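# Flip the serving platter face down onto the drying mat

## Task

Take the serving platter, which starts face up, turn it over and lay it face down on the drying mat, then release it. It must not be in contact with any fixed part of the rig (rails, edges, posts, braces, brackets, arm bases or mounts). After the platter begins to tip, the attempt is over if it is moved quickly, or if it rotates or drops quickly once it has gone beyond balancing on its rim. It counts as failed if any loose object is still in a gripper at the end, if a closed gripper has both fingers bearing down hard on the platter, if the platter only stays in place because the robot holds it, or if anything the robot is touching at the end sinks more than roughly a fingernail's width once left alone. Nothing may be pushed or placed off the table.

## Robot and tools

Robot: two 6-joint arms with parallel grippers, named left_arm and right_arm. These are only names, not image sides. They face each other across the table; left_arm's base sits at (-0.150, +0.531, +0.104) m with quat_wxyz (+0.919, 0, 0, -0.393), right_arm's at (+0.201, -0.542, +0.111) m with quat_wxyz (+0.649, 0, 0, +0.761).

Scene frame: origin at the table centre, +z up, table surface at z = +0.020 m, left_arm on the +y side. Gripper fingers point along the gripper's own +x and close along its y. The reported end_effector_position is the midpoint between the finger pads, 3 to 4 cm short of the tips; at long reach it can be somewhat off.

execute_actions takes "actions", a list holding one item or nothing, plus optional "pictures" (true/false; images come by default). An empty list just reports the state. A wait is {"steps": N}, N up to 300, sending nothing new; it returns N control steps (1/30 s each) after the previous result, and the time you spend composing counts toward it. A motion is {"rows": [...], "steps": N} with N at most 15 (default 15) and 1 to 15 rows; each row lasts one step and the final row repeats if rows run out. A rejected call moves nothing.

Each row is a single list of 14 numbers for both arms, each in [-1, 1]: left_arm waist, shoulder, elbow, wrist pitch, wrist yaw, wrist roll, gripper opening, then the same seven for right_arm. Always send all 14, even when one arm stays still.

The six joint numbers are offsets, not targets: they count from that arm's joint angles in the most recent result that printed them (or, before any such result in the scene and for later calls within one reply, from the angles at the start of the action). They are not relative to the previous row. Scale: 1.0 equals 0.9615 rad for waist, shoulder and elbow, 1.713 rad for wrist pitch, 1.767 for wrist yaw, 1.728 for wrist roll. Stated joint ranges (rad): waist -3.054 to 3.054, shoulder 0.000 to 3.142, elbow 0.000 to 2.356, wrist pitch -1.571 to 1.571, wrist yaw -1.571 to 1.571, wrist roll -3.142 to 3.142. Asking for more than 0.010 rad beyond a range end gets the call refused; true ends may differ by up to 0.010 rad, and a joint pushed outward past its true end stops there, sometimes with a "joint sent to its limit" line (possibly about an earlier move). Sending all zeros is not a pause: it pulls the arm back to the reference angles.

The opening number is absolute: +1 fully open, about -0.80 where empty fingers touch, lower values change nothing. Closing fully takes at least about 0.5 s. To hold something, command roughly 0.07 below its grip_measured reading; a smaller margin grips more softly. Parts thinner than about 3 mm get proportionally less force. Per-pad force tops out near 34 to 49 N.

Motion limits: each step the target stays within a set lead of the measured angle (0.211 rad waist/shoulder/elbow, 0.213 wrist pitch, 0.267 wrist yaw, 0.228 wrist roll), and targets that would move the gripper over 70 mm away are scaled back, so large offsets take several calls. Friction can leave a joint short, especially at full reach, and tiny moves may not happen; check the angles after moving. Between calls the arms keep heading to the last row's target until they all nearly stop or a step is HELD; fingers still in motion finish.

Result lines: per arm, end_effector_position (m), end_effector_quat_wxyz, linear and angular velocities, and grip_measured (opening on the command scale, possibly off by about 1 mm and reading up to about 0.061 narrow when squeezing hard). Joint positions and Joint velocities give six joints (rad, rad/s) then the pad gap (m; 0.088 when fully open). "joint command not followed" means a clearance check altered or blocked joint targets; HELD marks steps where your row was not fully sent. MOTOR HOT warns from 50 °C; at 95 °C an OVER-TEMPERATURE FAULT freezes that arm and, if it does not cool, it goes limp. A TORQUE FAULT (load limits in N m: waist 17.8, shoulder 22, elbow 22, wrist pitch 5.8, wrist yaw 5.78, wrist roll 5.42, held weight included) halts the arm for 10 s.



Avoid: fast tipping or a fast fall of the platter, dropping or slamming it, knocking objects off the table, touching rig fixtures, arms colliding or pressing each other, hard pushing, and finishing with something still gripped or the gripper pinning the platter. Loose objects may occasionally get nudged by outside disturbances. Smooth, quick, low-effort motion is preferred.

Each tool is called after ">>>" as a command line: name --argument value for each argument, lists and objects as JSON in quotes; but a table of rows of numbers goes row by row, as --pt "numbers of a row", without its own name.

## Session

>>> execute_actions --actions '[]'

Scene clock: 0.00 s of 3974.00 s.
left_arm: end_effector_position=(-0.2820, +0.2751, +0.2163) grip_measured=+0.985 end_effector_quat_wxyz=(+0.688, +0.176, +0.612, -0.348) end_effector_velocity=(-0.000, +0.003, -0.001) end_effector_angular_velocity=(+0.010, +0.000, -0.011) | right_arm: end_effector_position=(-0.2405, -0.5017, +0.2253) grip_measured=+0.984 end_effector_quat_wxyz=(+0.180, -0.068, +0.871, -0.451) end_effector_velocity=(+0.002, +0.002, +0.001) end_effector_angular_velocity=(-0.010, -0.004, -0.002)
Joint positions: left_arm=[-1.314  1.458  1.048 -0.937 -0.146 -1.34   0.087] | right_arm=[ 1.145  1.801  0.718  0.785 -0.542 -2.305  0.087]
Joint velocities: left_arm=[-0.002 -0.002 -0.002 -0.007  0.007  0.007  0.   ] | right_arm=[-0.007 -0.007 -0.002 -0.007 -0.007  0.007 -0.   ]
Motor temperatures (°C, as the motors report them): left_arm=[25 25 26 26 23 25] | right_arm=[22 24 23 22 27 24]
Heat: left arm: hottest elbow 26 °C (+0.0 °C/min); right arm: hottest wrist yaw 27 °C (+0.0 °C/min).

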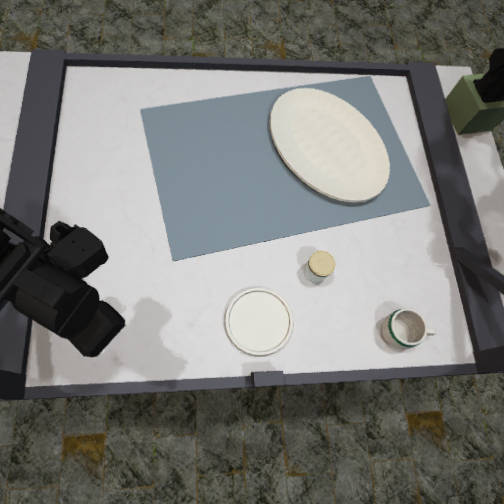

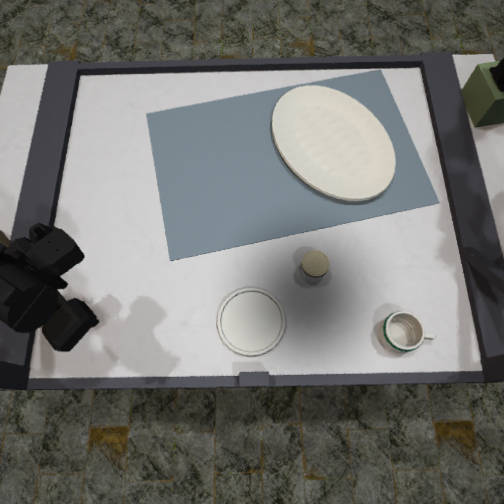

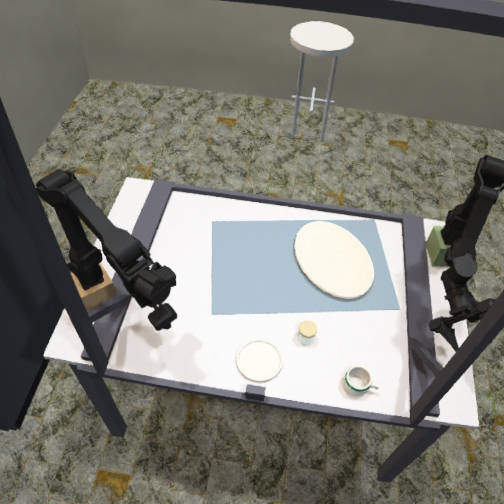

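>>> zoom_image --camera "cam_head_left" --region '[250, 60, 450, 260]'

>>> zoom_image --camera "cam_high" --region '[270, 190, 430, 350]'

Region (250, 60, 450, 260) of cam_head_left's 504x504 image, scaled by 2.520, with more detail than that image has.

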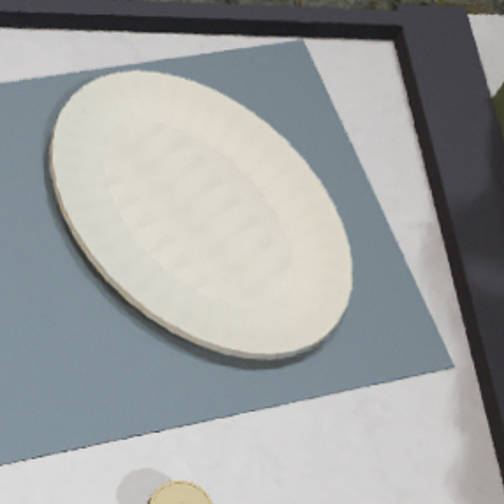

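Region (270, 190, 430, 350) of cam_high's 504x504 image, scaled by 3.150, with more detail than that image has.

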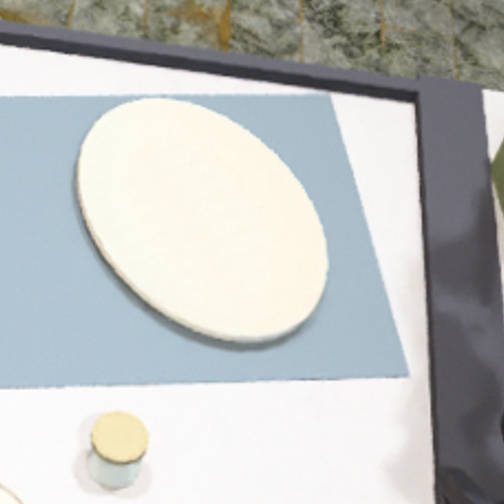

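>>> execute_actions --actions '[{"rows": [[0,0,0,0,0,0,1, -0.6,-0.55,0,-0.3,0.307,0.7,1]], "steps": 15}]' --pictures false

>>> execute_actions --actions '[{"steps": 20}]' --pictures false

Scene clock: 98.43 s of 3974.00 s.
left_arm: end_effector_position=(-0.2820, +0.2751, +0.2163) grip_measured=+0.985 end_effector_quat_wxyz=(+0.688, +0.176, +0.612, -0.348) end_effector_velocity=(+0.002, +0.003, -0.003) end_effector_angular_velocity=(+0.011, -0.013, +0.006) | right_arm: end_effector_position=(-0.1453, -0.3100, +0.2890) grip_measured=+0.985 end_effector_quat_wxyz=(-0.026, +0.291, +0.740, -0.606) end_effector_velocity=(+0.317, +0.306, +0.184) end_effector_angular_velocity=(-0.519, +0.480, -1.630)
Joint positions: left_arm=[-1.314  1.458  1.048 -0.937 -0.146 -1.34   0.087] | right_arm=[ 0.779  1.447  0.717  0.407 -0.119 -1.892  0.087]
Joint velocities: left_arm=[-0.002  0.002 -0.007 -0.007 -0.007 -0.007 -0.   ] | right_arm=[-0.862 -0.779  0.002 -0.593  0.505  0.916 -0.   ]
Motor temperatures (°C, as the motors report them): left_arm=[25 29 31 28 23 25] | right_arm=[22 32 28 29 27 24]
Heat: left arm: hottest elbow 31 °C (+2.0 °C/min); right arm: hottest shoulder 32 °C (+3.0 °C/min).
Steps of this call (steps 1 to 90: nothing new was sent; then 94.93 s passed at rest; steps 91 to 105: all 15 steps of this action). Readings (joint positions):
91: left_arm=[-1.314 1.458 1.048 -0.937 -0.146 -1.340] | right_arm=[1.141 1.790 0.718 0.767 -0.528 -2.286]
92: left_arm=[-1.314 1.458 1.048 -0.937 -0.146 -1.340] | right_arm=[1.125 1.772 0.717 0.733 -0.496 -2.257]
94: left_arm=[-1.314 1.458 1.048 -0.937 -0.146 -1.340] | right_arm=[1.074 1.727 0.717 0.686 -0.430 -2.202]
98: left_arm=[-1.314 1.458 1.048 -0.937 -0.146 -1.340] | right_arm=[0.965 1.623 0.717 0.586 -0.301 -2.093]
105: the state above

Scene clock: 99.10 s of 3974.00 s.
left_arm: end_effector_position=(-0.2820, +0.2751, +0.2163) grip_measured=+0.985 end_effector_quat_wxyz=(+0.688, +0.176, +0.612, -0.348) end_effector_velocity=(+0.001, +0.002, +0.001) end_effector_angular_velocity=(-0.002, -0.009, -0.008) | right_arm: end_effector_position=(-0.0622, -0.2500, +0.3258) grip_measured=+0.985 end_effector_quat_wxyz=(+0.269, -0.325, -0.435, +0.795) end_effector_velocity=(+0.006, +0.002, -0.003) end_effector_angular_velocity=(-0.174, +0.166, -0.101)
Joint positions: left_arm=[-1.314  1.458  1.048 -0.937 -0.146 -1.34   0.087] | right_arm=[ 0.572  1.279  0.717  0.275 -0.005 -1.131  0.087]
Joint velocities: left_arm=[-0.002 -0.007 -0.002 -0.007 -0.007  0.007 -0.   ] | right_arm=[-0.007 -0.007 -0.002 -0.022  0.022  0.256 -0.   ]
Motor temperatures (°C, as the motors report them): left_arm=[25 29 31 28 23 25] | right_arm=[22 32 28 29 27 24]
Heat: left arm: hottest elbow 31 °C (+2.0 °C/min); right arm: hottest shoulder 32 °C (+3.0 °C/min).
Steps of this call (steps 1 to 20: the robot went on to your last target). Readings (joint positions):
1: left_arm=[-1.314 1.458 1.048 -0.937 -0.146 -1.340] | right_arm=[0.750 1.422 0.717 0.388 -0.102 -1.860]
2: left_arm=[-1.314 1.458 1.048 -0.937 -0.146 -1.340] | right_arm=[0.719 1.397 0.717 0.371 -0.086 -1.823]
4: left_arm=[-1.314 1.458 1.048 -0.937 -0.146 -1.340] | right_arm=[0.660 1.350 0.717 0.333 -0.053 -1.731]
8: left_arm=[-1.314 1.458 1.048 -0.937 -0.146 -1.340] | right_arm=[0.594 1.298 0.717 0.297 -0.019 -1.539]
20: the state above

>>> execute_actions --actions '[{"rows": [[0,0,0,0,0,0,1, -0.595,-0.007,-0.135,-0.678,0.003,0.655,1]], "steps": 15}]' --pictures false

>>> execute_actions --actions '[{"steps": 25}]'

Scene clock: 103.00 s of 3974.00 s.
left_arm: end_effector_position=(-0.2820, +0.2751, +0.2163) grip_measured=+0.985 end_effector_quat_wxyz=(+0.688, +0.176, +0.612, -0.348) end_effector_velocity=(+0.002, -0.001, +0.000) end_effector_angular_velocity=(-0.010, -0.000, +0.011) | right_arm: end_effector_position=(+0.1122, -0.2379, +0.2008) grip_measured=+0.985 end_effector_quat_wxyz=(+0.427, -0.474, +0.028, +0.770) end_effector_velocity=(+0.385, -0.134, -0.216) end_effector_angular_velocity=(-1.591, +0.500, -2.144)
Joint positions: left_arm=[-1.314  1.458  1.048 -0.937 -0.146 -1.34   0.087] | right_arm=[ 0.122  1.271  0.616 -0.197 -0.004 -0.586  0.087]
Joint velocities: left_arm=[ 0.002 -0.007 -0.007  0.007 -0.007 -0.007 -0.   ] | right_arm=[-1.033 -0.002 -0.076 -1.311  0.037  1.443 -0.   ]
Motor temperatures (°C, as the motors report them): left_arm=[25 29 31 28 23 25] | right_arm=[22 31 28 29 27 24]
Heat: left arm: hottest elbow 31 °C (+2.0 °C/min); right arm: hottest shoulder 31 °C (+2.0 °C/min).
Steps of this call (steps 1 to 30: the robot went on to your last target; steps 31 to 90: nothing new was sent; then 0.40 s passed at rest; steps 91 to 105: all 15 steps of this action). Readings (joint positions):
91: left_arm=[-1.314 1.458 1.048 -0.937 -0.146 -1.340] | right_arm=[0.564 1.278 0.714 0.261 -0.007 -1.078]
92: left_arm=[-1.314 1.458 1.048 -0.937 -0.146 -1.340] | right_arm=[0.543 1.274 0.709 0.236 -0.007 -1.047]
94: left_arm=[-1.314 1.458 1.048 -0.937 -0.146 -1.340] | right_arm=[0.487 1.271 0.688 0.180 -0.006 -0.990]
98: left_arm=[-1.314 1.458 1.048 -0.937 -0.146 -1.340] | right_arm=[0.367 1.271 0.647 0.057 -0.006 -0.862]
105: the state above

Scene clock: 103.83 s of 3974.00 s.
left_arm: end_effector_position=(-0.2820, +0.2751, +0.2163) grip_measured=+0.985 end_effector_quat_wxyz=(+0.688, +0.176, +0.612, -0.348) end_effector_velocity=(+0.001, +0.002, +0.001) end_effector_angular_velocity=(-0.002, -0.005, +0.006) | right_arm: end_effector_position=(+0.1723, -0.3693, +0.1426) grip_measured=+0.985 end_effector_quat_wxyz=(+0.461, -0.535, +0.453, +0.545) end_effector_velocity=(+0.005, -0.015, -0.001) end_effector_angular_velocity=(-0.069, -0.019, -0.015)
Joint positions: left_arm=[-1.314  1.458  1.048 -0.937 -0.146 -1.34   0.087] | right_arm=[ 0.003  1.271  0.597 -0.88  -0.    -0.004  0.087]
Joint velocities: left_arm=[-0.002 -0.007 -0.002 -0.007 -0.007 -0.007 -0.   ] | right_arm=[-0.007  0.002 -0.002 -0.066  0.007  0.007 -0.   ]
Motor temperatures (°C, as the motors report them): left_arm=[25 29 31 28 23 25] | right_arm=[22 31 28 29 27 24]
Heat: left arm: hottest elbow 31 °C (+1.0 °C/min); right arm: hottest shoulder 31 °C (+2.0 °C/min).
Steps of this call (steps 1 to 25: the robot went on to your last target). Readings (joint positions):
1: left_arm=[-1.314 1.458 1.048 -0.937 -0.146 -1.340] | right_arm=[0.091 1.271 0.613 -0.242 -0.002 -0.537]
2: left_arm=[-1.314 1.458 1.048 -0.937 -0.146 -1.340] | right_arm=[0.067 1.271 0.610 -0.287 -0.000 -0.489]
4: left_arm=[-1.314 1.458 1.048 -0.937 -0.146 -1.340] | right_arm=[0.038 1.271 0.606 -0.378 -0.000 -0.394]
8: left_arm=[-1.314 1.458 1.048 -0.937 -0.146 -1.340] | right_arm=[0.016 1.271 0.602 -0.556 -0.000 -0.202]
25: the state above

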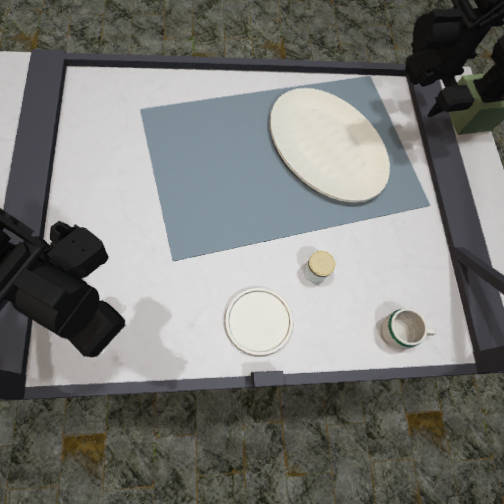

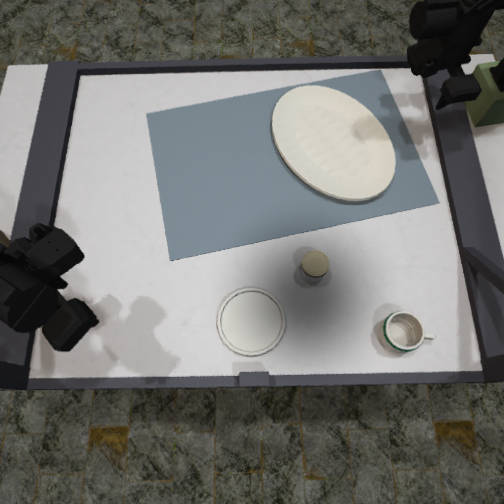

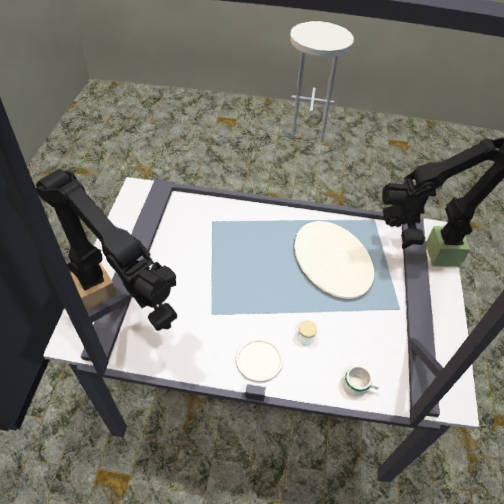

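>>> zoom_image --camera "cam_head_left" --region '[344, 0, 504, 160]'

>>> zoom_image --camera "cam_high" --region '[344, 150, 504, 310]'

Region (344, 0, 504, 160) of cam_head_left's 504x504 image, scaled by 3.150, with more detail than that image has.

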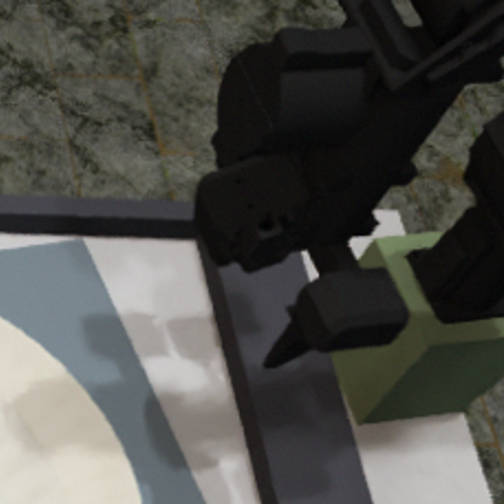

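Region (344, 150, 504, 310) of cam_high's 504x504 image, scaled by 3.150, with more detail than that image has.

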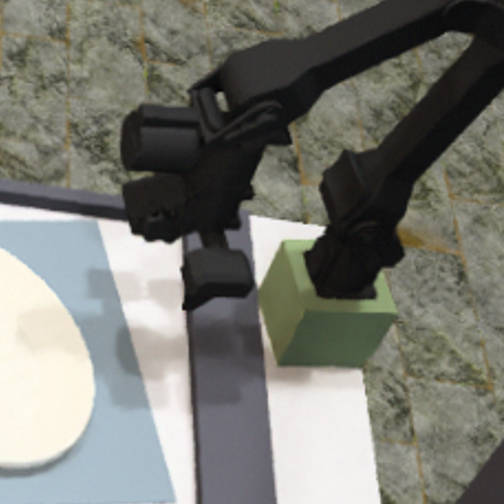

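>>> execute_actions --actions '[{"rows": [[0,0,0,0,0,0,1, 0,0.307,-0.105,0.218,0,0,1]], "steps": 15}]' --pictures false

>>> execute_actions --actions '[{"steps": 15}]'

Scene clock: 111.30 s of 3974.00 s.
left_arm: end_effector_position=(-0.2820, +0.2751, +0.2163) grip_measured=+0.985 end_effector_quat_wxyz=(+0.688, +0.176, +0.612, -0.348) end_effector_velocity=(+0.002, +0.005, -0.001) end_effector_angular_velocity=(+0.015, -0.012, +0.015) | right_arm: end_effector_position=(+0.1695, -0.3524, +0.0789) grip_measured=+0.985 end_effector_quat_wxyz=(+0.459, -0.537, +0.456, +0.541) end_effector_velocity=(-0.001, +0.001, -0.016) end_effector_angular_velocity=(+0.001, +0.008, -0.010)
Joint positions: left_arm=[-1.314  1.458  1.048 -0.937 -0.146 -1.34   0.087] | right_arm=[ 0.003  1.552  0.509 -0.521 -0.    -0.002  0.087]
Joint velocities: left_arm=[-0.007 -0.002 -0.002 -0.022 -0.007 -0.022  0.   ] | right_arm=[-0.002  0.066 -0.027  0.095 -0.007  0.007 -0.   ]
Motor temperatures (°C, as the motors report them): left_arm=[25 29 32 28 23 25] | right_arm=[22 30 28 28 27 24]
Heat: left arm: hottest elbow 32 °C (+2.0 °C/min); right arm: hottest shoulder 30 °C (+0.0 °C/min).
Steps of this call (steps 1 to 30: the robot went on to your last target; steps 31 to 90: nothing new was sent; then 3.97 s passed at rest; steps 91 to 105: all 15 steps of this action). Readings (joint positions):
91: left_arm=[-1.314 1.458 1.048 -0.937 -0.146 -1.340] | right_arm=[0.003 1.290 0.589 -0.865 -0.000 -0.002]
92: left_arm=[-1.314 1.458 1.048 -0.937 -0.146 -1.340] | right_arm=[0.003 1.323 0.577 -0.805 -0.000 -0.002]
94: left_arm=[-1.314 1.458 1.048 -0.937 -0.146 -1.340] | right_arm=[0.003 1.417 0.551 -0.717 -0.000 -0.002]
98: left_arm=[-1.314 1.458 1.048 -0.937 -0.146 -1.340] | right_arm=[0.003 1.517 0.514 -0.586 -0.000 -0.002]
105: the state above

Scene clock: 111.80 s of 3974.00 s.
left_arm: end_effector_position=(-0.2820, +0.2751, +0.2163) grip_measured=+0.985 end_effector_quat_wxyz=(+0.688, +0.176, +0.612, -0.348) end_effector_velocity=(+0.004, +0.002, +0.001) end_effector_angular_velocity=(+0.003, -0.025, +0.009) | right_arm: end_effector_position=(+0.1694, -0.3516, +0.0772) grip_measured=+0.985 end_effector_quat_wxyz=(+0.460, -0.537, +0.455, +0.542) end_effector_velocity=(+0.002, +0.001, -0.001) end_effector_angular_velocity=(+0.004, -0.007, +0.019)
Joint positions: left_arm=[-1.314  1.458  1.048 -0.937 -0.146 -1.34   0.087] | right_arm=[ 0.003  1.559  0.507 -0.508 -0.    -0.002  0.087]
Joint velocities: left_arm=[-0.002 -0.002  0.002 -0.022 -0.022 -0.007 -0.   ] | right_arm=[-0.002  0.002 -0.002  0.007  0.007 -0.022 -0.   ]
Motor temperatures (°C, as the motors report them): left_arm=[25 29 32 28 23 25] | right_arm=[22 30 28 28 27 24]
Heat: left arm: hottest elbow 32 °C (+2.0 °C/min); right arm: hottest shoulder 30 °C (+0.0 °C/min).
Steps of this call (steps 1 to 15: the robot went on to your last target). Readings (joint positions):
1: left_arm=[-1.314 1.458 1.048 -0.937 -0.146 -1.340] | right_arm=[0.003 1.554 0.508 -0.518 -0.000 -0.002]
2: left_arm=[-1.314 1.458 1.048 -0.937 -0.146 -1.340] | right_arm=[0.003 1.555 0.508 -0.516 -0.000 -0.002]
4: left_arm=[-1.314 1.458 1.048 -0.937 -0.146 -1.340] | right_arm=[0.003 1.557 0.507 -0.513 -0.000 -0.002]
8: left_arm=[-1.314 1.458 1.048 -0.937 -0.146 -1.340] | right_arm=[0.003 1.558 0.507 -0.510 -0.000 -0.002]
15: the state above

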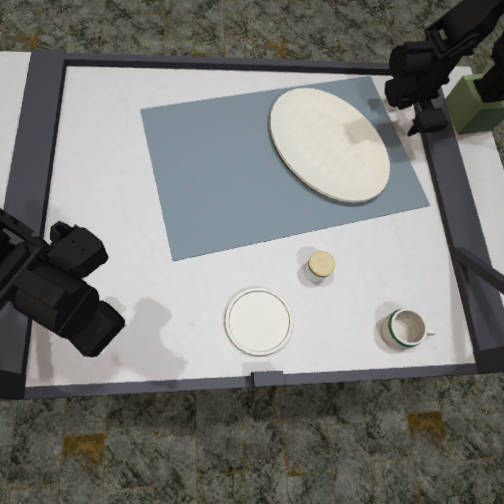

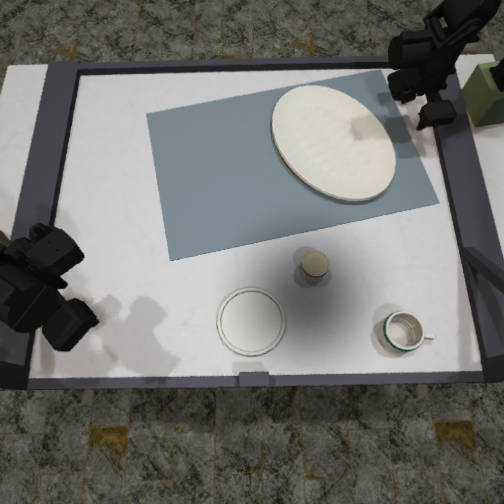

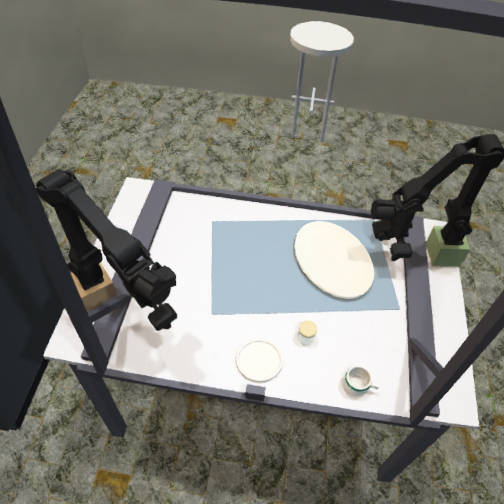

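>>> execute_actions --actions '[{"rows": [[0,0,0,0,0,0,1, 0.135,0.032,-0.02,0.019,0,0,1]], "steps": 15}]' --pictures false

Scene clock: 135.40 s of 3974.00 s.
left_arm: end_effector_position=(-0.2820, +0.2751, +0.2163) grip_measured=+0.985 end_effector_quat_wxyz=(+0.688, +0.176, +0.612, -0.348) end_effector_velocity=(+0.004, +0.002, -0.001) end_effector_angular_velocity=(-0.001, -0.023, +0.009) | right_arm: end_effector_position=(+0.1464, -0.3569, +0.0718) grip_measured=+0.985 end_effector_quat_wxyz=(+0.425, -0.565, +0.421, +0.569) end_effector_velocity=(-0.003, +0.001, -0.001) end_effector_angular_velocity=(+0.004, -0.006, +0.010)
Joint positions: left_arm=[-1.314  1.458  1.048 -0.937 -0.146 -1.34   0.087] | right_arm=[ 0.127  1.583  0.498 -0.478  0.002 -0.002  0.087]
Joint velocities: left_arm=[-0.002 -0.002 -0.007 -0.007 -0.022 -0.007 -0.   ] | right_arm=[ 0.017  0.007  0.002  0.007  0.007  0.007 -0.   ]
Motor temperatures (°C, as the motors report them): left_arm=[25 29 32 28 23 25] | right_arm=[22 28 27 26 27 24]
Heat: left arm: hottest elbow 32 °C (+1.0 °C/min); right arm: hottest shoulder 28 °C (-3.0 °C/min).
Steps of this call (steps 1 to 15: the robot went on to your last target; steps 16 to 90: nothing new was sent; then 20.10 s passed at rest; steps 91 to 105: all 15 steps of this action). Readings (joint positions):
91: left_arm=[-1.314 1.458 1.048 -0.937 -0.146 -1.340] | right_arm=[0.012 1.562 0.506 -0.503 0.003 -0.002]
92: left_arm=[-1.314 1.458 1.048 -0.937 -0.146 -1.340] | right_arm=[0.037 1.566 0.505 -0.495 0.003 -0.002]
94: left_arm=[-1.314 1.458 1.048 -0.937 -0.146 -1.340] | right_arm=[0.082 1.574 0.503 -0.489 0.002 -0.002]
98: left_arm=[-1.314 1.458 1.048 -0.937 -0.146 -1.340] | right_arm=[0.115 1.580 0.499 -0.482 0.002 -0.002]
105: the state above

>>> execute_actions --actions '[{"rows": [[0,0,0,0,0,0,1, 0,0.015,0.016,-0.001,0,0,1],[0,0,0,0,0,0,1, 0,0.03,0.032,-0.002,0,0,1],[0,0,0,0,0,0,1, 0,0.045,0.048,-0.003,0,0,1],[0,0,0,0,0,0,1, 0,0.06,0.064,-0.004,0,0,1],[0,0,0,0,0,0,1, 0,0.075,0.08,-0.005,0,0,1],[0,0,0,0,0,0,1, 0,0.09,0.096,-0.006,0,0,1],[0,0,0,0,0,0,1, 0,0.105,0.112,-0.007,0,0,1],[0,0,0,0,0,0,1, 0,0.12,0.128,-0.008,0,0,1],[0,0,0,0,0,0,1, 0,0.135,0.144,-0.009,0,0,1],[0,0,0,0,0,0,1, 0,0.15,0.16,-0.01,0,0,1]], "steps": 15}]'

Scene clock: 140.83 s of 3974.00 s.
left_arm: end_effector_position=(-0.2820, +0.2751, +0.2163) grip_measured=+0.985 end_effector_quat_wxyz=(+0.688, +0.176, +0.612, -0.348) end_effector_velocity=(+0.003, +0.001, +0.001) end_effector_angular_velocity=(-0.009, -0.021, -0.005) | right_arm: end_effector_position=(+0.1361, -0.3243, +0.0714) grip_measured=+0.985 end_effector_quat_wxyz=(+0.424, -0.566, +0.420, +0.569) end_effector_velocity=(-0.004, +0.020, -0.003) end_effector_angular_velocity=(-0.019, -0.013, +0.019)
Joint positions: left_arm=[-1.314  1.458  1.048 -0.937 -0.146 -1.34   0.087] | right_arm=[ 0.13   1.706  0.633 -0.49   0.002 -0.002  0.087]
Joint velocities: left_arm=[-0.002 -0.007 -0.002 -0.007 -0.022  0.007 -0.   ] | right_arm=[-0.002  0.095  0.095 -0.022  0.007 -0.022 -0.   ]
Motor temperatures (°C, as the motors report them): left_arm=[25 29 32 28 23 25] | right_arm=[22 28 27 26 27 24]
Heat: left arm: hottest elbow 32 °C (+1.0 °C/min); right arm: hottest shoulder 28 °C (-3.0 °C/min).
Steps of this call (steps 1 to 15: the robot went on to your last target; steps 16 to 90: nothing new was sent; then 1.93 s passed at rest; steps 91 to 105: all 15 steps of this action). Readings (joint positions):
91: left_arm=[-1.314 1.458 1.048 -0.937 -0.146 -1.340] | right_arm=[0.130 1.584 0.498 -0.477 0.002 -0.002]
92: left_arm=[-1.314 1.458 1.048 -0.937 -0.146 -1.340] | right_arm=[0.130 1.587 0.499 -0.477 0.002 -0.002]
94: left_arm=[-1.314 1.458 1.048 -0.937 -0.146 -1.340] | right_arm=[0.130 1.601 0.509 -0.480 0.002 -0.002]
98: left_arm=[-1.314 1.458 1.048 -0.937 -0.146 -1.340] | right_arm=[0.130 1.645 0.559 -0.484 0.002 -0.002]
105: the state above

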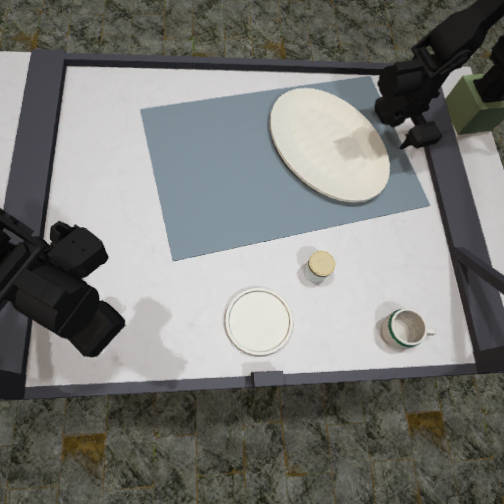

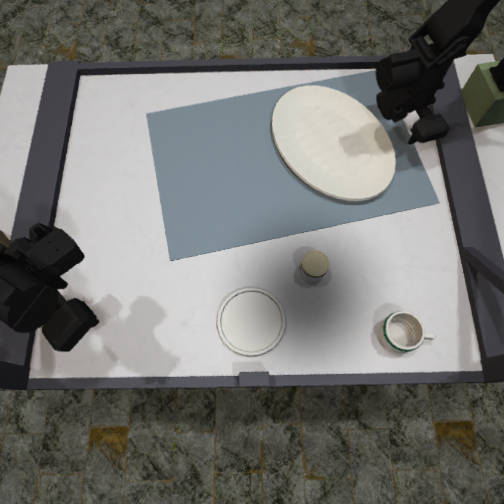

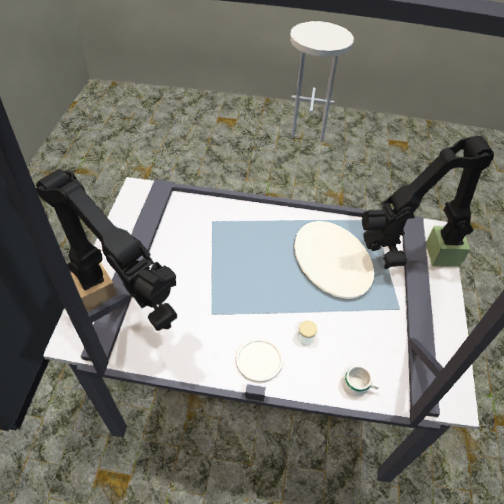

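>>> execute_actions --actions '[{"rows": [[0,0,0,0,0,0,1, 0,0.03,0.03,-0.004,0,0,1],[0,0,0,0,0,0,1, 0,0.038,0.04,-0.005,0,0,1],[0,0,0,0,0,0,1, 0,0.046,0.05,-0.007,0,0,1],[0,0,0,0,0,0,1, 0,0.054,0.06,-0.008,0,0,1],[0,0,0,0,0,0,1, 0,0.062,0.07,-0.009,0,0,1],[0,0,0,0,0,0,1, 0,0.07,0.08,-0.011,0,0,1],[0,0,0,0,0,0,1, 0,0.078,0.09,-0.012,0,0,1],[0,0,0,0,0,0,1, 0,0.086,0.1,-0.013,0,0,1],[0,0,0,0,0,0,1, 0,0.094,0.11,-0.015,0,0,1],[0,0,0,0,0,0,1, 0,0.101,0.12,-0.016,0,0,1],[0,0,0,0,0,0,1, 0,0.108,0.13,-0.017,0,0,1],[0,0,0,0,0,0,1, 0,0.115,0.14,-0.019,0,0,1],[0,0,0,0,0,0,1, 0,0.122,0.15,-0.02,0,0,1],[0,0,0,0,0,0,1, 0,0.129,0.16,-0.022,0,0,1],[0,0,0,0,0,0,1, 0,0.136,0.17,-0.023,0,0,1]], "steps": 15}]' --pictures false

>>> execute_actions --actions '[{"steps": 12}]' --pictures false

Scene clock: 154.07 s of 3974.00 s.
left_arm: end_effector_position=(-0.2820, +0.2751, +0.2163) grip_measured=+0.985 end_effector_quat_wxyz=(+0.688, +0.176, +0.612, -0.348) end_effector_velocity=(-0.000, -0.001, -0.001) end_effector_angular_velocity=(-0.006, -0.003, +0.006) | right_arm: end_effector_position=(+0.1282, -0.2975, +0.0706) grip_measured=+0.985 end_effector_quat_wxyz=(+0.423, -0.567, +0.421, +0.567) end_effector_velocity=(-0.021, +0.068, +0.002) end_effector_angular_velocity=(+0.024, +0.015, +0.005)
Joint positions: left_arm=[-1.314  1.458  1.048 -0.937 -0.146 -1.34   0.087] | right_arm=[ 0.13   1.802  0.752 -0.519  0.002 -0.002  0.087]
Joint velocities: left_arm=[-0.002  0.002 -0.002  0.007 -0.007 -0.007  0.   ] | right_arm=[-0.002  0.198  0.276 -0.051 -0.007 -0.007 -0.   ]
Motor temperatures (°C, as the motors report them): left_arm=[25 29 32 28 23 25] | right_arm=[22 28 27 25 27 24]
Heat: left arm: hottest elbow 32 °C (+1.0 °C/min); right arm: hottest shoulder 28 °C (-4.1 °C/min).
Steps of this call (steps 1 to 30: the robot went on to your last target; steps 31 to 90: nothing new was sent; then 9.73 s passed at rest; steps 91 to 105: all 15 steps of this action). Readings (joint positions):
91: left_arm=[-1.314 1.458 1.048 -0.937 -0.146 -1.340] | right_arm=[0.130 1.720 0.644 -0.494 0.002 -0.002]
92: left_arm=[-1.314 1.458 1.048 -0.937 -0.146 -1.340] | right_arm=[0.130 1.722 0.647 -0.495 0.002 -0.002]
94: left_arm=[-1.314 1.458 1.048 -0.937 -0.146 -1.340] | right_arm=[0.130 1.731 0.657 -0.498 0.002 -0.002]
98: left_arm=[-1.314 1.458 1.048 -0.937 -0.146 -1.340] | right_arm=[0.130 1.755 0.688 -0.504 0.002 -0.002]
105: the state above

Scene clock: 154.47 s of 3974.00 s.
left_arm: end_effector_position=(-0.2820, +0.2751, +0.2163) grip_measured=+0.985 end_effector_quat_wxyz=(+0.688, +0.176, +0.612, -0.348) end_effector_velocity=(+0.000, -0.004, +0.005) end_effector_angular_velocity=(-0.030, -0.001, +0.024) | right_arm: end_effector_position=(+0.1258, -0.2895, +0.0708) grip_measured=+0.985 end_effector_quat_wxyz=(+0.423, -0.567, +0.421, +0.568) end_effector_velocity=(+0.000, -0.002, +0.001) end_effector_angular_velocity=(-0.028, -0.001, +0.020)
Joint positions: left_arm=[-1.314  1.458  1.048 -0.937 -0.146 -1.34   0.087] | right_arm=[ 0.13   1.826  0.786 -0.527  0.002 -0.002  0.087]
Joint velocities: left_arm=[-0.002 -0.007  0.007  0.007 -0.022 -0.022 -0.   ] | right_arm=[-0.002  0.007  0.017 -0.037 -0.007 -0.022 -0.   ]
Motor temperatures (°C, as the motors report them): left_arm=[25 29 32 28 23 25] | right_arm=[22 28 27 25 27 24]
Heat: left arm: hottest elbow 32 °C (+1.0 °C/min); right arm: hottest shoulder 28 °C (-4.0 °C/min).
Steps of this call (steps 1 to 12: the robot went on to your last target). Readings (joint positions):
1: left_arm=[-1.314 1.458 1.048 -0.937 -0.146 -1.340] | right_arm=[0.130 1.809 0.761 -0.521 0.002 -0.002]
2: left_arm=[-1.314 1.458 1.048 -0.937 -0.146 -1.340] | right_arm=[0.130 1.813 0.768 -0.521 0.002 -0.002]
4: left_arm=[-1.314 1.458 1.048 -0.937 -0.146 -1.340] | right_arm=[0.130 1.819 0.777 -0.524 0.002 -0.002]
8: left_arm=[-1.314 1.458 1.048 -0.937 -0.146 -1.340] | right_arm=[0.130 1.824 0.784 -0.526 0.002 -0.002]
12: the state above

>>> execute_actions --actions '[{"rows": [[0,0,0,0,0,0,1, 0,0.016,0.02,-0.003,0,0,1],[0,0,0,0,0,0,1, 0,0.024,0.031,-0.005,0,0,1],[0,0,0,0,0,0,1, 0,0.032,0.042,-0.007,0,0,1],[0,0,0,0,0,0,1, 0,0.04,0.053,-0.009,0,0,1],[0,0,0,0,0,0,1, 0,0.048,0.064,-0.011,0,0,1],[0,0,0,0,0,0,1, 0,0.056,0.075,-0.013,0,0,1],[0,0,0,0,0,0,1, 0,0.064,0.086,-0.015,0,0,1],[0,0,0,0,0,0,1, 0,0.072,0.097,-0.017,0,0,1],[0,0,0,0,0,0,1, 0,0.08,0.108,-0.019,0,0,1],[0,0,0,0,0,0,1, 0,0.088,0.119,-0.021,0,0,1],[0,0,0,0,0,0,1, 0,0.095,0.13,-0.023,0,0,1],[0,0,0,0,0,0,1, 0,0.102,0.141,-0.025,0,0,1],[0,0,0,0,0,0,1, 0,0.109,0.152,-0.027,0,0,1],[0,0,0,0,0,0,1, 0,0.116,0.163,-0.029,0,0,1],[0,0,0,0,0,0,1, 0,0.123,0.174,-0.031,0,0,1]], "steps": 15}]' --pictures false

>>> execute_actions --actions '[{"steps": 12}]'

Scene clock: 161.37 s of 3974.00 s.
left_arm: end_effector_position=(-0.2820, +0.2751, +0.2163) grip_measured=+0.985 end_effector_quat_wxyz=(+0.688, +0.176, +0.612, -0.348) end_effector_velocity=(-0.001, +0.002, +0.001) end_effector_angular_velocity=(+0.006, +0.007, +0.003) | right_arm: end_effector_position=(+0.1223, -0.2833, +0.0660) grip_measured=+0.985 end_effector_quat_wxyz=(+0.402, -0.589, +0.433, +0.552) end_effector_velocity=(-0.014, +0.010, -0.004) end_effector_angular_velocity=(-0.191, +0.018, +0.093)
Joint positions: left_arm=[-1.314  1.458  1.048 -0.937 -0.146 -1.34   0.087] | right_arm=[ 0.133  1.91   0.876 -0.605 -0.003 -0.015  0.087]
Joint velocities: left_arm=[-0.002 -0.002  0.002 -0.007  0.007 -0.007  0.   ] | right_arm=[ 0.002  0.173  0.222 -0.227 -0.066 -0.095  0.   ]
Motor temperatures (°C, as the motors report them): left_arm=[25 29 32 28 23 25] | right_arm=[22 28 27 25 27 24]
Heat: left arm: hottest elbow 32 °C (+1.0 °C/min); right arm: hottest shoulder 28 °C (-3.0 °C/min).
Steps of this call (steps 1 to 30: the robot went on to your last target; steps 31 to 90: nothing new was sent; then 3.40 s passed at rest; steps 91 to 105: all 15 steps of this action). Readings (joint positions):
91: left_arm=[-1.314 1.458 1.048 -0.937 -0.146 -1.340] | right_arm=[0.130 1.828 0.788 -0.529 0.002 -0.002]
92: left_arm=[-1.314 1.458 1.048 -0.937 -0.146 -1.340] | right_arm=[0.130 1.830 0.791 -0.530 0.002 -0.002]
94: left_arm=[-1.314 1.458 1.048 -0.937 -0.146 -1.340] | right_arm=[0.130 1.838 0.801 -0.536 0.002 -0.003]
98: left_arm=[-1.314 1.458 1.048 -0.937 -0.146 -1.340] | right_arm=[0.130 1.862 0.826 -0.557 0.002 -0.005]
105: the state above

Scene clock: 161.77 s of 3974.00 s.
left_arm: end_effector_position=(-0.2820, +0.2751, +0.2163) grip_measured=+0.985 end_effector_quat_wxyz=(+0.688, +0.176, +0.612, -0.348) end_effector_velocity=(+0.003, +0.001, -0.001) end_effector_angular_velocity=(-0.001, -0.019, +0.024) | right_arm: end_effector_position=(+0.1177, -0.2750, +0.0653) grip_measured=+0.985 end_effector_quat_wxyz=(+0.403, -0.585, +0.435, +0.554) end_effector_velocity=(-0.000, -0.006, -0.007) end_effector_angular_velocity=(-0.047, -0.005, +0.024)
Joint positions: left_arm=[-1.314  1.458  1.048 -0.937 -0.146 -1.34   0.087] | right_arm=[ 0.137  1.936  0.913 -0.61  -0.01  -0.007  0.087]
Joint velocities: left_arm=[-0.002  0.002 -0.002 -0.007 -0.022 -0.022 -0.   ] | right_arm=[ 0.002  0.037  0.012 -0.022 -0.007 -0.022 -0.   ]
Motor temperatures (°C, as the motors report them): left_arm=[25 29 32 28 23 25] | right_arm=[22 28 27 25 27 24]
Heat: left arm: hottest elbow 32 °C (+1.0 °C/min); right arm: hottest shoulder 28 °C (-3.0 °C/min).
Steps of this call (steps 1 to 12: the robot went on to your last target). Readings (joint positions):
1: left_arm=[-1.314 1.458 1.048 -0.937 -0.146 -1.340] | right_arm=[0.134 1.915 0.883 -0.610 -0.005 -0.017]
2: left_arm=[-1.314 1.458 1.048 -0.937 -0.146 -1.340] | right_arm=[0.134 1.919 0.888 -0.611 -0.008 -0.017]
4: left_arm=[-1.314 1.458 1.048 -0.937 -0.146 -1.340] | right_arm=[0.137 1.926 0.899 -0.611 -0.011 -0.011]
8: left_arm=[-1.314 1.458 1.048 -0.937 -0.146 -1.340] | right_arm=[0.137 1.933 0.911 -0.611 -0.011 -0.007]
12: the state above

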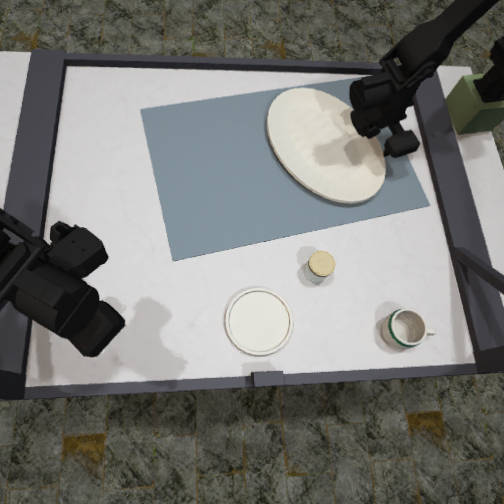

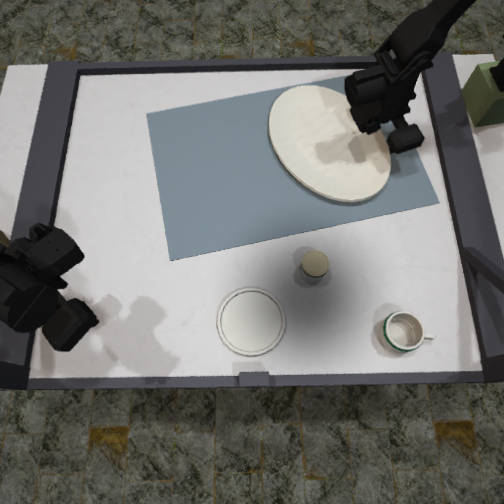

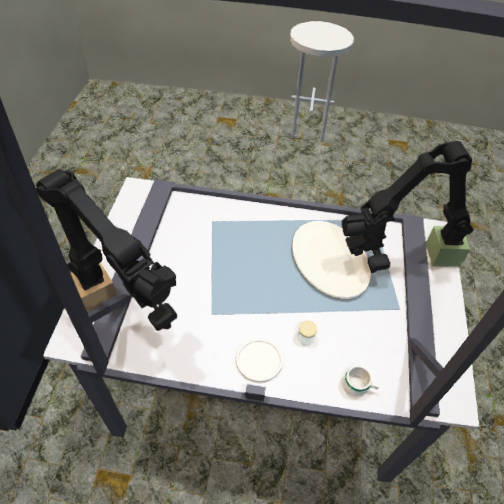

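>>> execute_actions --actions '[{"rows": [[0,0,0,0,0,0,1, 0,0.012,0.052,0.017,0,0,1],[0,0,0,0,0,0,1, 0,0.018,0.063,0.016,0,0,1],[0,0,0,0,0,0,1, 0,0.024,0.074,0.014,0,0,1],[0,0,0,0,0,0,1, 0,0.03,0.085,0.013,0,0,1],[0,0,0,0,0,0,1, 0,0.036,0.096,0.011,0,0,1],[0,0,0,0,0,0,1, 0,0.042,0.107,0.01,0,0,1],[0,0,0,0,0,0,1, 0,0.048,0.118,0.008,0,0,1],[0,0,0,0,0,0,1, 0,0.054,0.129,0.007,0,0,1],[0,0,0,0,0,0,1, 0,0.06,0.14,0.005,0,0,1],[0,0,0,0,0,0,1, 0,0.066,0.151,0.004,0,0,1],[0,0,0,0,0,0,1, 0,0.072,0.162,0.002,0,0,1],[0,0,0,0,0,0,1, 0,0.078,0.173,0.001,0,0,1],[0,0,0,0,0,0,1, 0,0.084,0.184,-0.001,0,0,1],[0,0,0,0,0,0,1, 0,0.089,0.196,-0.002,0,0,1],[0,0,0,0,0,0,1, 0,0.094,0.207,-0.004,0,0,1]], "steps": 15}]' --pictures false

>>> execute_actions --actions '[{"steps": 15}]'

Scene clock: 177.10 s of 3974.00 s.
left_arm: end_effector_position=(-0.2820, +0.2751, +0.2163) grip_measured=+0.985 end_effector_quat_wxyz=(+0.688, +0.176, +0.612, -0.348) end_effector_velocity=(-0.003, +0.002, -0.001) end_effector_angular_velocity=(+0.002, +0.009, -0.002) | right_arm: end_effector_position=(+0.1076, -0.2420, +0.0684) grip_measured=+0.985 end_effector_quat_wxyz=(+0.412, -0.574, +0.428, +0.564) end_effector_velocity=(-0.027, +0.079, +0.017) end_effector_angular_velocity=(+0.085, +0.049, +0.019)
Joint positions: left_arm=[-1.314  1.458  1.048 -0.937 -0.146 -1.34   0.087] | right_arm=[ 0.137  2.004  1.037 -0.629 -0.01  -0.003  0.087]
Joint velocities: left_arm=[-0.007 -0.002 -0.007  0.007  0.007 -0.007  0.   ] | right_arm=[-0.002  0.139  0.315 -0.081 -0.022 -0.022  0.   ]
Motor temperatures (°C, as the motors report them): left_arm=[25 29 33 28 23 25] | right_arm=[22 29 30 28 27 24]
Heat: left arm: hottest elbow 33 °C (+1.0 °C/min); right arm: hottest elbow 30 °C (+0.0 °C/min).
Steps of this call (steps 1 to 30: the robot went on to your last target; steps 31 to 90: nothing new was sent; then 11.83 s passed at rest; steps 91 to 105: all 15 steps of this action). Readings (joint positions):
91: left_arm=[-1.314 1.458 1.048 -0.937 -0.146 -1.340] | right_arm=[0.137 1.938 0.914 -0.611 -0.010 -0.007]
92: left_arm=[-1.314 1.458 1.048 -0.937 -0.146 -1.340] | right_arm=[0.137 1.940 0.917 -0.613 -0.010 -0.007]
94: left_arm=[-1.314 1.458 1.048 -0.937 -0.146 -1.340] | right_arm=[0.137 1.945 0.924 -0.621 -0.010 -0.007]
98: left_arm=[-1.314 1.458 1.048 -0.937 -0.146 -1.340] | right_arm=[0.137 1.966 0.955 -0.623 -0.010 -0.005]
105: the state above

Scene clock: 177.60 s of 3974.00 s.
left_arm: end_effector_position=(-0.2820, +0.2751, +0.2163) grip_measured=+0.985 end_effector_quat_wxyz=(+0.688, +0.176, +0.612, -0.348) end_effector_velocity=(+0.002, +0.003, -0.003) end_effector_angular_velocity=(+0.011, -0.013, +0.006) | right_arm: end_effector_position=(+0.1050, -0.2334, +0.0699) grip_measured=+0.985 end_effector_quat_wxyz=(+0.413, -0.572, +0.427, +0.566) end_effector_velocity=(-0.001, -0.006, +0.000) end_effector_angular_velocity=(-0.027, +0.015, +0.004)
Joint positions: left_arm=[-1.314  1.458  1.048 -0.937 -0.146 -1.34   0.087] | right_arm=[ 0.137  2.022  1.074 -0.64  -0.01  -0.003  0.087]
Joint velocities: left_arm=[-0.002  0.002 -0.007 -0.007 -0.007 -0.007  0.   ] | right_arm=[-0.002 -0.002 -0.002 -0.022 -0.022 -0.007 -0.   ]
Motor temperatures (°C, as the motors report them): left_arm=[25 29 33 28 23 25] | right_arm=[22 29 30 28 27 24]
Heat: left arm: hottest elbow 33 °C (+1.0 °C/min); right arm: hottest elbow 30 °C (+0.0 °C/min).
Steps of this call (steps 1 to 15: the robot went on to your last target). Readings (joint positions):
1: left_arm=[-1.314 1.458 1.048 -0.937 -0.146 -1.340] | right_arm=[0.137 2.008 1.046 -0.630 -0.010 -0.003]
2: left_arm=[-1.314 1.458 1.048 -0.937 -0.146 -1.340] | right_arm=[0.137 2.012 1.054 -0.632 -0.010 -0.003]
4: left_arm=[-1.314 1.458 1.048 -0.937 -0.146 -1.340] | right_arm=[0.137 2.016 1.064 -0.633 -0.010 -0.003]
8: left_arm=[-1.314 1.458 1.048 -0.937 -0.146 -1.340] | right_arm=[0.137 2.021 1.071 -0.638 -0.010 -0.003]
15: the state above

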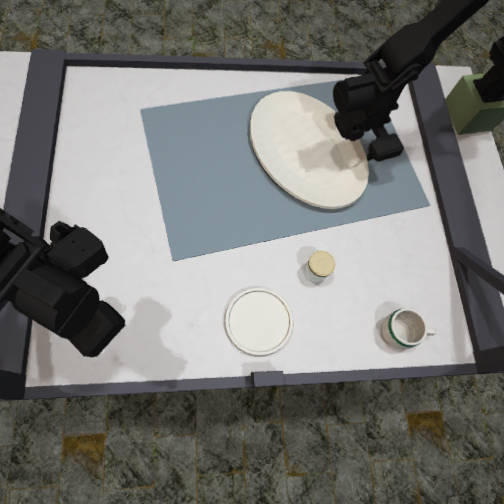

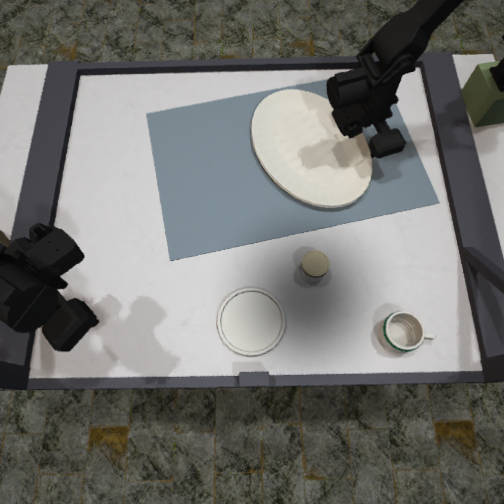

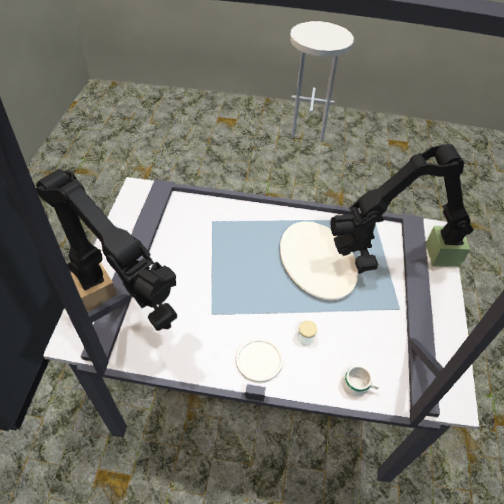

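>>> execute_actions --actions '[{"rows": [[0,0,0,0,0,0,1, 0,-0.02,-0.03,0,0,0,1],[0,0,0,0,0,0,1, 0,-0.03,-0.04,0,0,0,1],[0,0,0,0,0,0,1, 0,-0.04,-0.05,0,0,0,1],[0,0,0,0,0,0,1, 0,-0.05,-0.05,-0.01,0,0,1],[0,0,0,0,0,0,1, 0,-0.1,-0.05,-0.03,0,0,1],[0,0,0,0,0,0,1, 0,-0.15,-0.05,-0.06,0,0,1],[0,0,0,0,0,0,1, 0,-0.2,-0.05,-0.08,0,0.2,1],[0,0,0,0,0,0,1, 0,-0.27,-0.05,-0.1,0,0.5,0.22]], "steps": 15}]' --pictures false

Scene clock: 207.97 s of 3974.00 s.
left_arm: end_effector_position=(-0.2820, +0.2751, +0.2163) grip_measured=+0.985 end_effector_quat_wxyz=(+0.688, +0.176, +0.612, -0.348) end_effector_velocity=(+0.001, +0.002, -0.000) end_effector_angular_velocity=(+0.002, -0.008, +0.006) | right_arm: end_effector_position=(+0.1104, -0.2516, +0.1330) grip_measured=+0.336 end_effector_quat_wxyz=(+0.530, -0.457, +0.527, +0.482) end_effector_velocity=(+0.004, -0.015, +0.014) end_effector_angular_velocity=(-0.060, +0.039, -1.430)
Joint positions: left_arm=[-1.314  1.458  1.048 -0.937 -0.146 -1.34   0.087] | right_arm=[ 0.137  1.783  1.039 -0.794 -0.01   0.414  0.055]
Joint velocities: left_arm=[-0.002 -0.002 -0.002 -0.007 -0.007 -0.007 -0.   ] | right_arm=[-0.002 -0.056 -0.007 -0.081 -0.007  1.429 -0.046]
Motor temperatures (°C, as the motors report them): left_arm=[25 29 33 28 23 25] | right_arm=[22 32 33 30 27 24]
Heat: left arm: hottest elbow 33 °C (+1.0 °C/min); right arm: hottest elbow 33 °C (+5.1 °C/min).
Steps of this call (steps 1 to 15: the robot went on to your last target; steps 16 to 90: nothing new was sent; then 26.87 s passed at rest; steps 91 to 105: all 15 steps of this action). Readings (joint positions):
91: left_arm=[-1.314 1.458 1.048 -0.937 -0.146 -1.340] | right_arm=[0.137 2.023 1.073 -0.641 -0.010 -0.003]
92: left_arm=[-1.314 1.458 1.048 -0.937 -0.146 -1.340] | right_arm=[0.137 2.022 1.070 -0.640 -0.010 -0.003]
94: left_arm=[-1.314 1.458 1.048 -0.937 -0.146 -1.340] | right_arm=[0.137 2.014 1.061 -0.635 -0.010 -0.003]
98: left_arm=[-1.314 1.458 1.048 -0.937 -0.146 -1.340] | right_arm=[0.137 1.926 1.044 -0.713 -0.010 0.079]
105: the state above

>>> execute_actions --actions '[{"rows": [[0,0,0,0,0,0,1, 0,-0.05,-0.03,0.2,0.006,0.67,0.22],[0,0,0,0,0,0,1, 0,-0.06,-0.05,0.3,0.006,0.67,0.22],[0,0,0,0,0,0,1, 0,-0.07,-0.07,0.4,0.006,0.67,0.22],[0,0,0,0,0,0,1, 0,-0.08,-0.09,0.4,0.006,0.67,0.22],[0,0,0,0,0,0,1, 0,-0.09,-0.11,0.4,0.006,0.67,0.22],[0,0,0,0,0,0,1, 0,-0.1,-0.13,0.4,0.006,0.67,0.22],[0,0,0,0,0,0,1, 0,-0.11,-0.15,0.4,0.006,0.67,0.22],[0,0,0,0,0,0,1, 0,-0.12,-0.17,0.4,0.006,0.67,0.22],[0,0,0,0,0,0,1, 0,-0.13,-0.19,0.4,0.006,0.67,0.22],[0,0,0,0,0,0,1, 0,-0.14,-0.21,0.4,0.006,0.67,0.22],[0,0,0,0,0,0,1, 0,-0.15,-0.23,0.4,0.006,0.67,0.22],[0,0,0,0,0,0,1, 0,-0.16,-0.26,0.4,0.006,0.67,0.22],[0,0,0,0,0,0,1, 0,-0.17,-0.29,0.4,0.006,0.67,0.22],[0,0,0,0,0,0,1, 0,-0.18,-0.32,0.4,0.006,0.67,0.22],[0,0,0,0,0,0,1, 0,-0.19,-0.36,0.4,0.006,0.67,0.22]], "steps": 15}]' --pictures false

Scene clock: 220.37 s of 3974.00 s.
left_arm: end_effector_position=(-0.2820, +0.2751, +0.2163) grip_measured=+0.985 end_effector_quat_wxyz=(+0.688, +0.176, +0.612, -0.348) end_effector_velocity=(+0.001, +0.001, +0.002) end_effector_angular_velocity=(-0.006, -0.003, +0.006) | right_arm: end_effector_position=(+0.0937, -0.1939, +0.1535) grip_measured=+0.223 end_effector_quat_wxyz=(+0.645, +0.069, +0.692, +0.318) end_effector_velocity=(+0.035, -0.103, -0.057) end_effector_angular_velocity=(+0.125, +0.328, -0.465)
Joint positions: left_arm=[-1.314  1.458  1.048 -0.937 -0.146 -1.34   0.087] | right_arm=[ 0.137  1.639  0.813 -0.187 -0.005  1.499  0.05 ]
Joint velocities: left_arm=[-0.002 -0.007  0.002 -0.007 -0.007 -0.007 -0.   ] | right_arm=[-0.007 -0.344 -0.764  0.637  0.007  0.535 -0.   ]
Motor temperatures (°C, as the motors report them): left_arm=[25 29 33 28 23 25] | right_arm=[22 33 31 29 27 24]
Heat: left arm: hottest elbow 33 °C (+1.0 °C/min); right arm: hottest shoulder 33 °C (+5.0 °C/min).
Steps of this call (steps 1 to 45: the robot went on to your last target; steps 46 to 110: nothing new was sent; then 8.23 s passed at rest; steps 111 to 125: all 15 steps of this action). Readings (joint positions):
111: left_arm=[-1.314 1.458 1.048 -0.937 -0.146 -1.340] | right_arm=[0.137 1.766 1.034 -0.788 -0.010 0.894]
112: left_arm=[-1.314 1.458 1.048 -0.937 -0.146 -1.340] | right_arm=[0.137 1.761 1.025 -0.738 -0.010 0.945]
114: left_arm=[-1.314 1.458 1.048 -0.937 -0.146 -1.340] | right_arm=[0.137 1.747 1.009 -0.643 -0.008 1.040]
118: left_arm=[-1.314 1.458 1.048 -0.937 -0.146 -1.340] | right_arm=[0.137 1.706 0.953 -0.463 -0.006 1.232]
125: the state above

>>> execute_actions --actions '[{"rows": [[0,0,0,0,0,0,1, 0,-0.05,-0.15,0.2,0,0.042,0.22],[0,0,0,0,0,0,1, 0,-0.055,-0.18,0.3,0,0.042,0.22],[0,0,0,0,0,0,1, 0,-0.06,-0.21,0.382,0,0.042,0.22],[0,0,0,0,0,0,1, 0,-0.065,-0.24,0.382,0,0.042,0.22],[0,0,0,0,0,0,1, 0,-0.07,-0.27,0.382,0,0.042,0.22],[0,0,0,0,0,0,1, 0,-0.075,-0.3,0.382,0,0.042,0.22],[0,0,0,0,0,0,1, 0,-0.08,-0.33,0.382,0,0.042,0.22],[0,0,0,0,0,0,1, 0,-0.085,-0.36,0.382,0,0.042,0.22],[0,0,0,0,0,0,1, 0,-0.09,-0.39,0.382,0,0.042,0.22],[0,0,0,0,0,0,1, 0,-0.095,-0.42,0.382,0,0.042,0.22],[0,0,0,0,0,0,1, 0,-0.1,-0.45,0.382,0,0.042,0.22],[0,0,0,0,0,0,1, 0,-0.101,-0.48,0.382,0,0.042,0.22],[0,0,0,0,0,0,1, 0,-0.101,-0.51,0.382,0,0.042,0.22],[0,0,0,0,0,0,1, 0,-0.101,-0.555,0.382,0,0.042,0.22]], "steps": 15}]' --pictures false

>>> execute_actions --actions '[{"steps": 20}]'

Scene clock: 229.20 s of 3974.00 s.
left_arm: end_effector_position=(-0.2820, +0.2751, +0.2163) grip_measured=+0.985 end_effector_quat_wxyz=(+0.688, +0.176, +0.612, -0.348) end_effector_velocity=(+0.006, +0.001, +0.001) end_effector_angular_velocity=(+0.003, -0.029, +0.000) | right_arm: end_effector_position=(+0.1042, -0.2282, +0.1303) grip_measured=+0.223 end_effector_quat_wxyz=(+0.596, +0.187, +0.683, +0.379) end_effector_velocity=(+0.077, -0.253, -0.223) end_effector_angular_velocity=(-0.625, -0.202, +0.018)
Joint positions: left_arm=[-1.314  1.458  1.048 -0.937 -0.146 -1.34   0.087] | right_arm=[ 0.137  1.551  0.385  0.429 -0.005  1.57   0.05 ]
Joint velocities: left_arm=[ 0.002 -0.002  0.002 -0.022 -0.022  0.007 -0.   ] | right_arm=[-0.002 -0.051 -0.818  0.11  -0.007 -0.022 -0.   ]
Motor temperatures (°C, as the motors report them): left_arm=[25 30 33 28 23 25] | right_arm=[22 32 31 28 27 24]
Heat: left arm: hottest elbow 33 °C (+1.0 °C/min); right arm: hottest shoulder 32 °C (+3.0 °C/min).
Steps of this call (steps 1 to 30: the robot went on to your last target; steps 31 to 90: nothing new was sent; then 5.33 s passed at rest; steps 91 to 105: all 15 steps of this action). Readings (joint positions):
91: left_arm=[-1.314 1.458 1.048 -0.937 -0.146 -1.340] | right_arm=[0.137 1.605 0.701 -0.084 -0.005 1.570]
92: left_arm=[-1.314 1.458 1.048 -0.937 -0.146 -1.340] | right_arm=[0.137 1.605 0.690 -0.033 -0.005 1.570]
94: left_arm=[-1.314 1.458 1.048 -0.937 -0.146 -1.340] | right_arm=[0.137 1.598 0.665 0.061 -0.005 1.570]
98: left_arm=[-1.314 1.458 1.048 -0.937 -0.146 -1.340] | right_arm=[0.137 1.576 0.578 0.242 -0.005 1.570]
105: the state above

Scene clock: 229.87 s of 3974.00 s.
left_arm: end_effector_position=(-0.2820, +0.2751, +0.2163) grip_measured=+0.985 end_effector_quat_wxyz=(+0.688, +0.176, +0.612, -0.348) end_effector_velocity=(+0.001, +0.002, -0.000) end_effector_angular_velocity=(+0.003, -0.012, -0.008) | right_arm: end_effector_position=(+0.1123, -0.2548, +0.1091) grip_measured=+0.223 end_effector_quat_wxyz=(+0.606, +0.169, +0.688, +0.363) end_effector_velocity=(+0.001, -0.004, -0.003) end_effector_angular_velocity=(-0.012, -0.004, +0.008)
Joint positions: left_arm=[-1.314  1.458  1.048 -0.937 -0.146 -1.34   0.087] | right_arm=[ 0.137  1.547  0.291  0.466 -0.005  1.57   0.05 ]
Joint velocities: left_arm=[-0.002 -0.002 -0.002 -0.007 -0.007  0.007 -0.   ] | right_arm=[-0.002 -0.002 -0.007 -0.007 -0.007 -0.007  0.   ]
Motor temperatures (°C, as the motors report them): left_arm=[25 30 33 28 23 25] | right_arm=[22 32 31 29 27 24]
Heat: left arm: hottest elbow 33 °C (+0.0 °C/min); right arm: hottest shoulder 32 °C (+3.0 °C/min).
Steps of this call (steps 1 to 20: the robot went on to your last target). Readings (joint positions):
1: left_arm=[-1.314 1.458 1.048 -0.937 -0.146 -1.340] | right_arm=[0.137 1.550 0.360 0.433 -0.005 1.570]
2: left_arm=[-1.314 1.458 1.048 -0.937 -0.146 -1.340] | right_arm=[0.137 1.550 0.340 0.436 -0.005 1.570]
4: left_arm=[-1.314 1.458 1.048 -0.937 -0.146 -1.340] | right_arm=[0.137 1.550 0.314 0.447 -0.005 1.570]
8: left_arm=[-1.314 1.458 1.048 -0.937 -0.146 -1.340] | right_arm=[0.137 1.548 0.301 0.461 -0.005 1.570]
20: the state above

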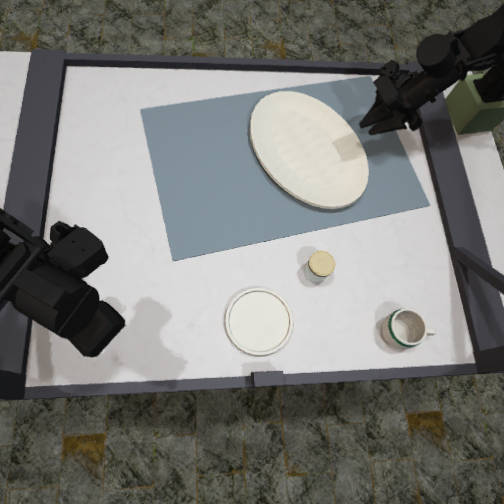

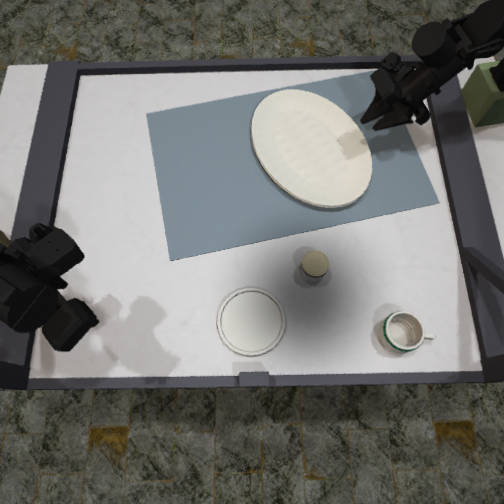

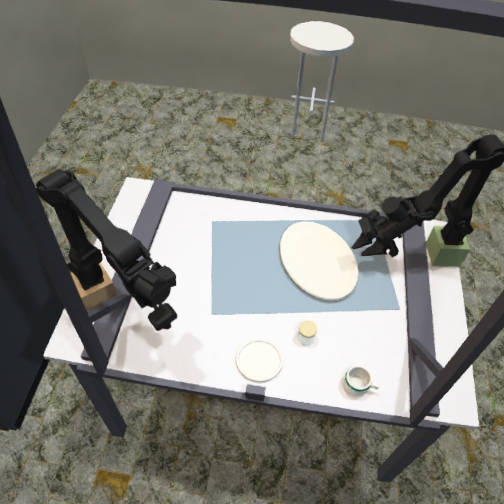

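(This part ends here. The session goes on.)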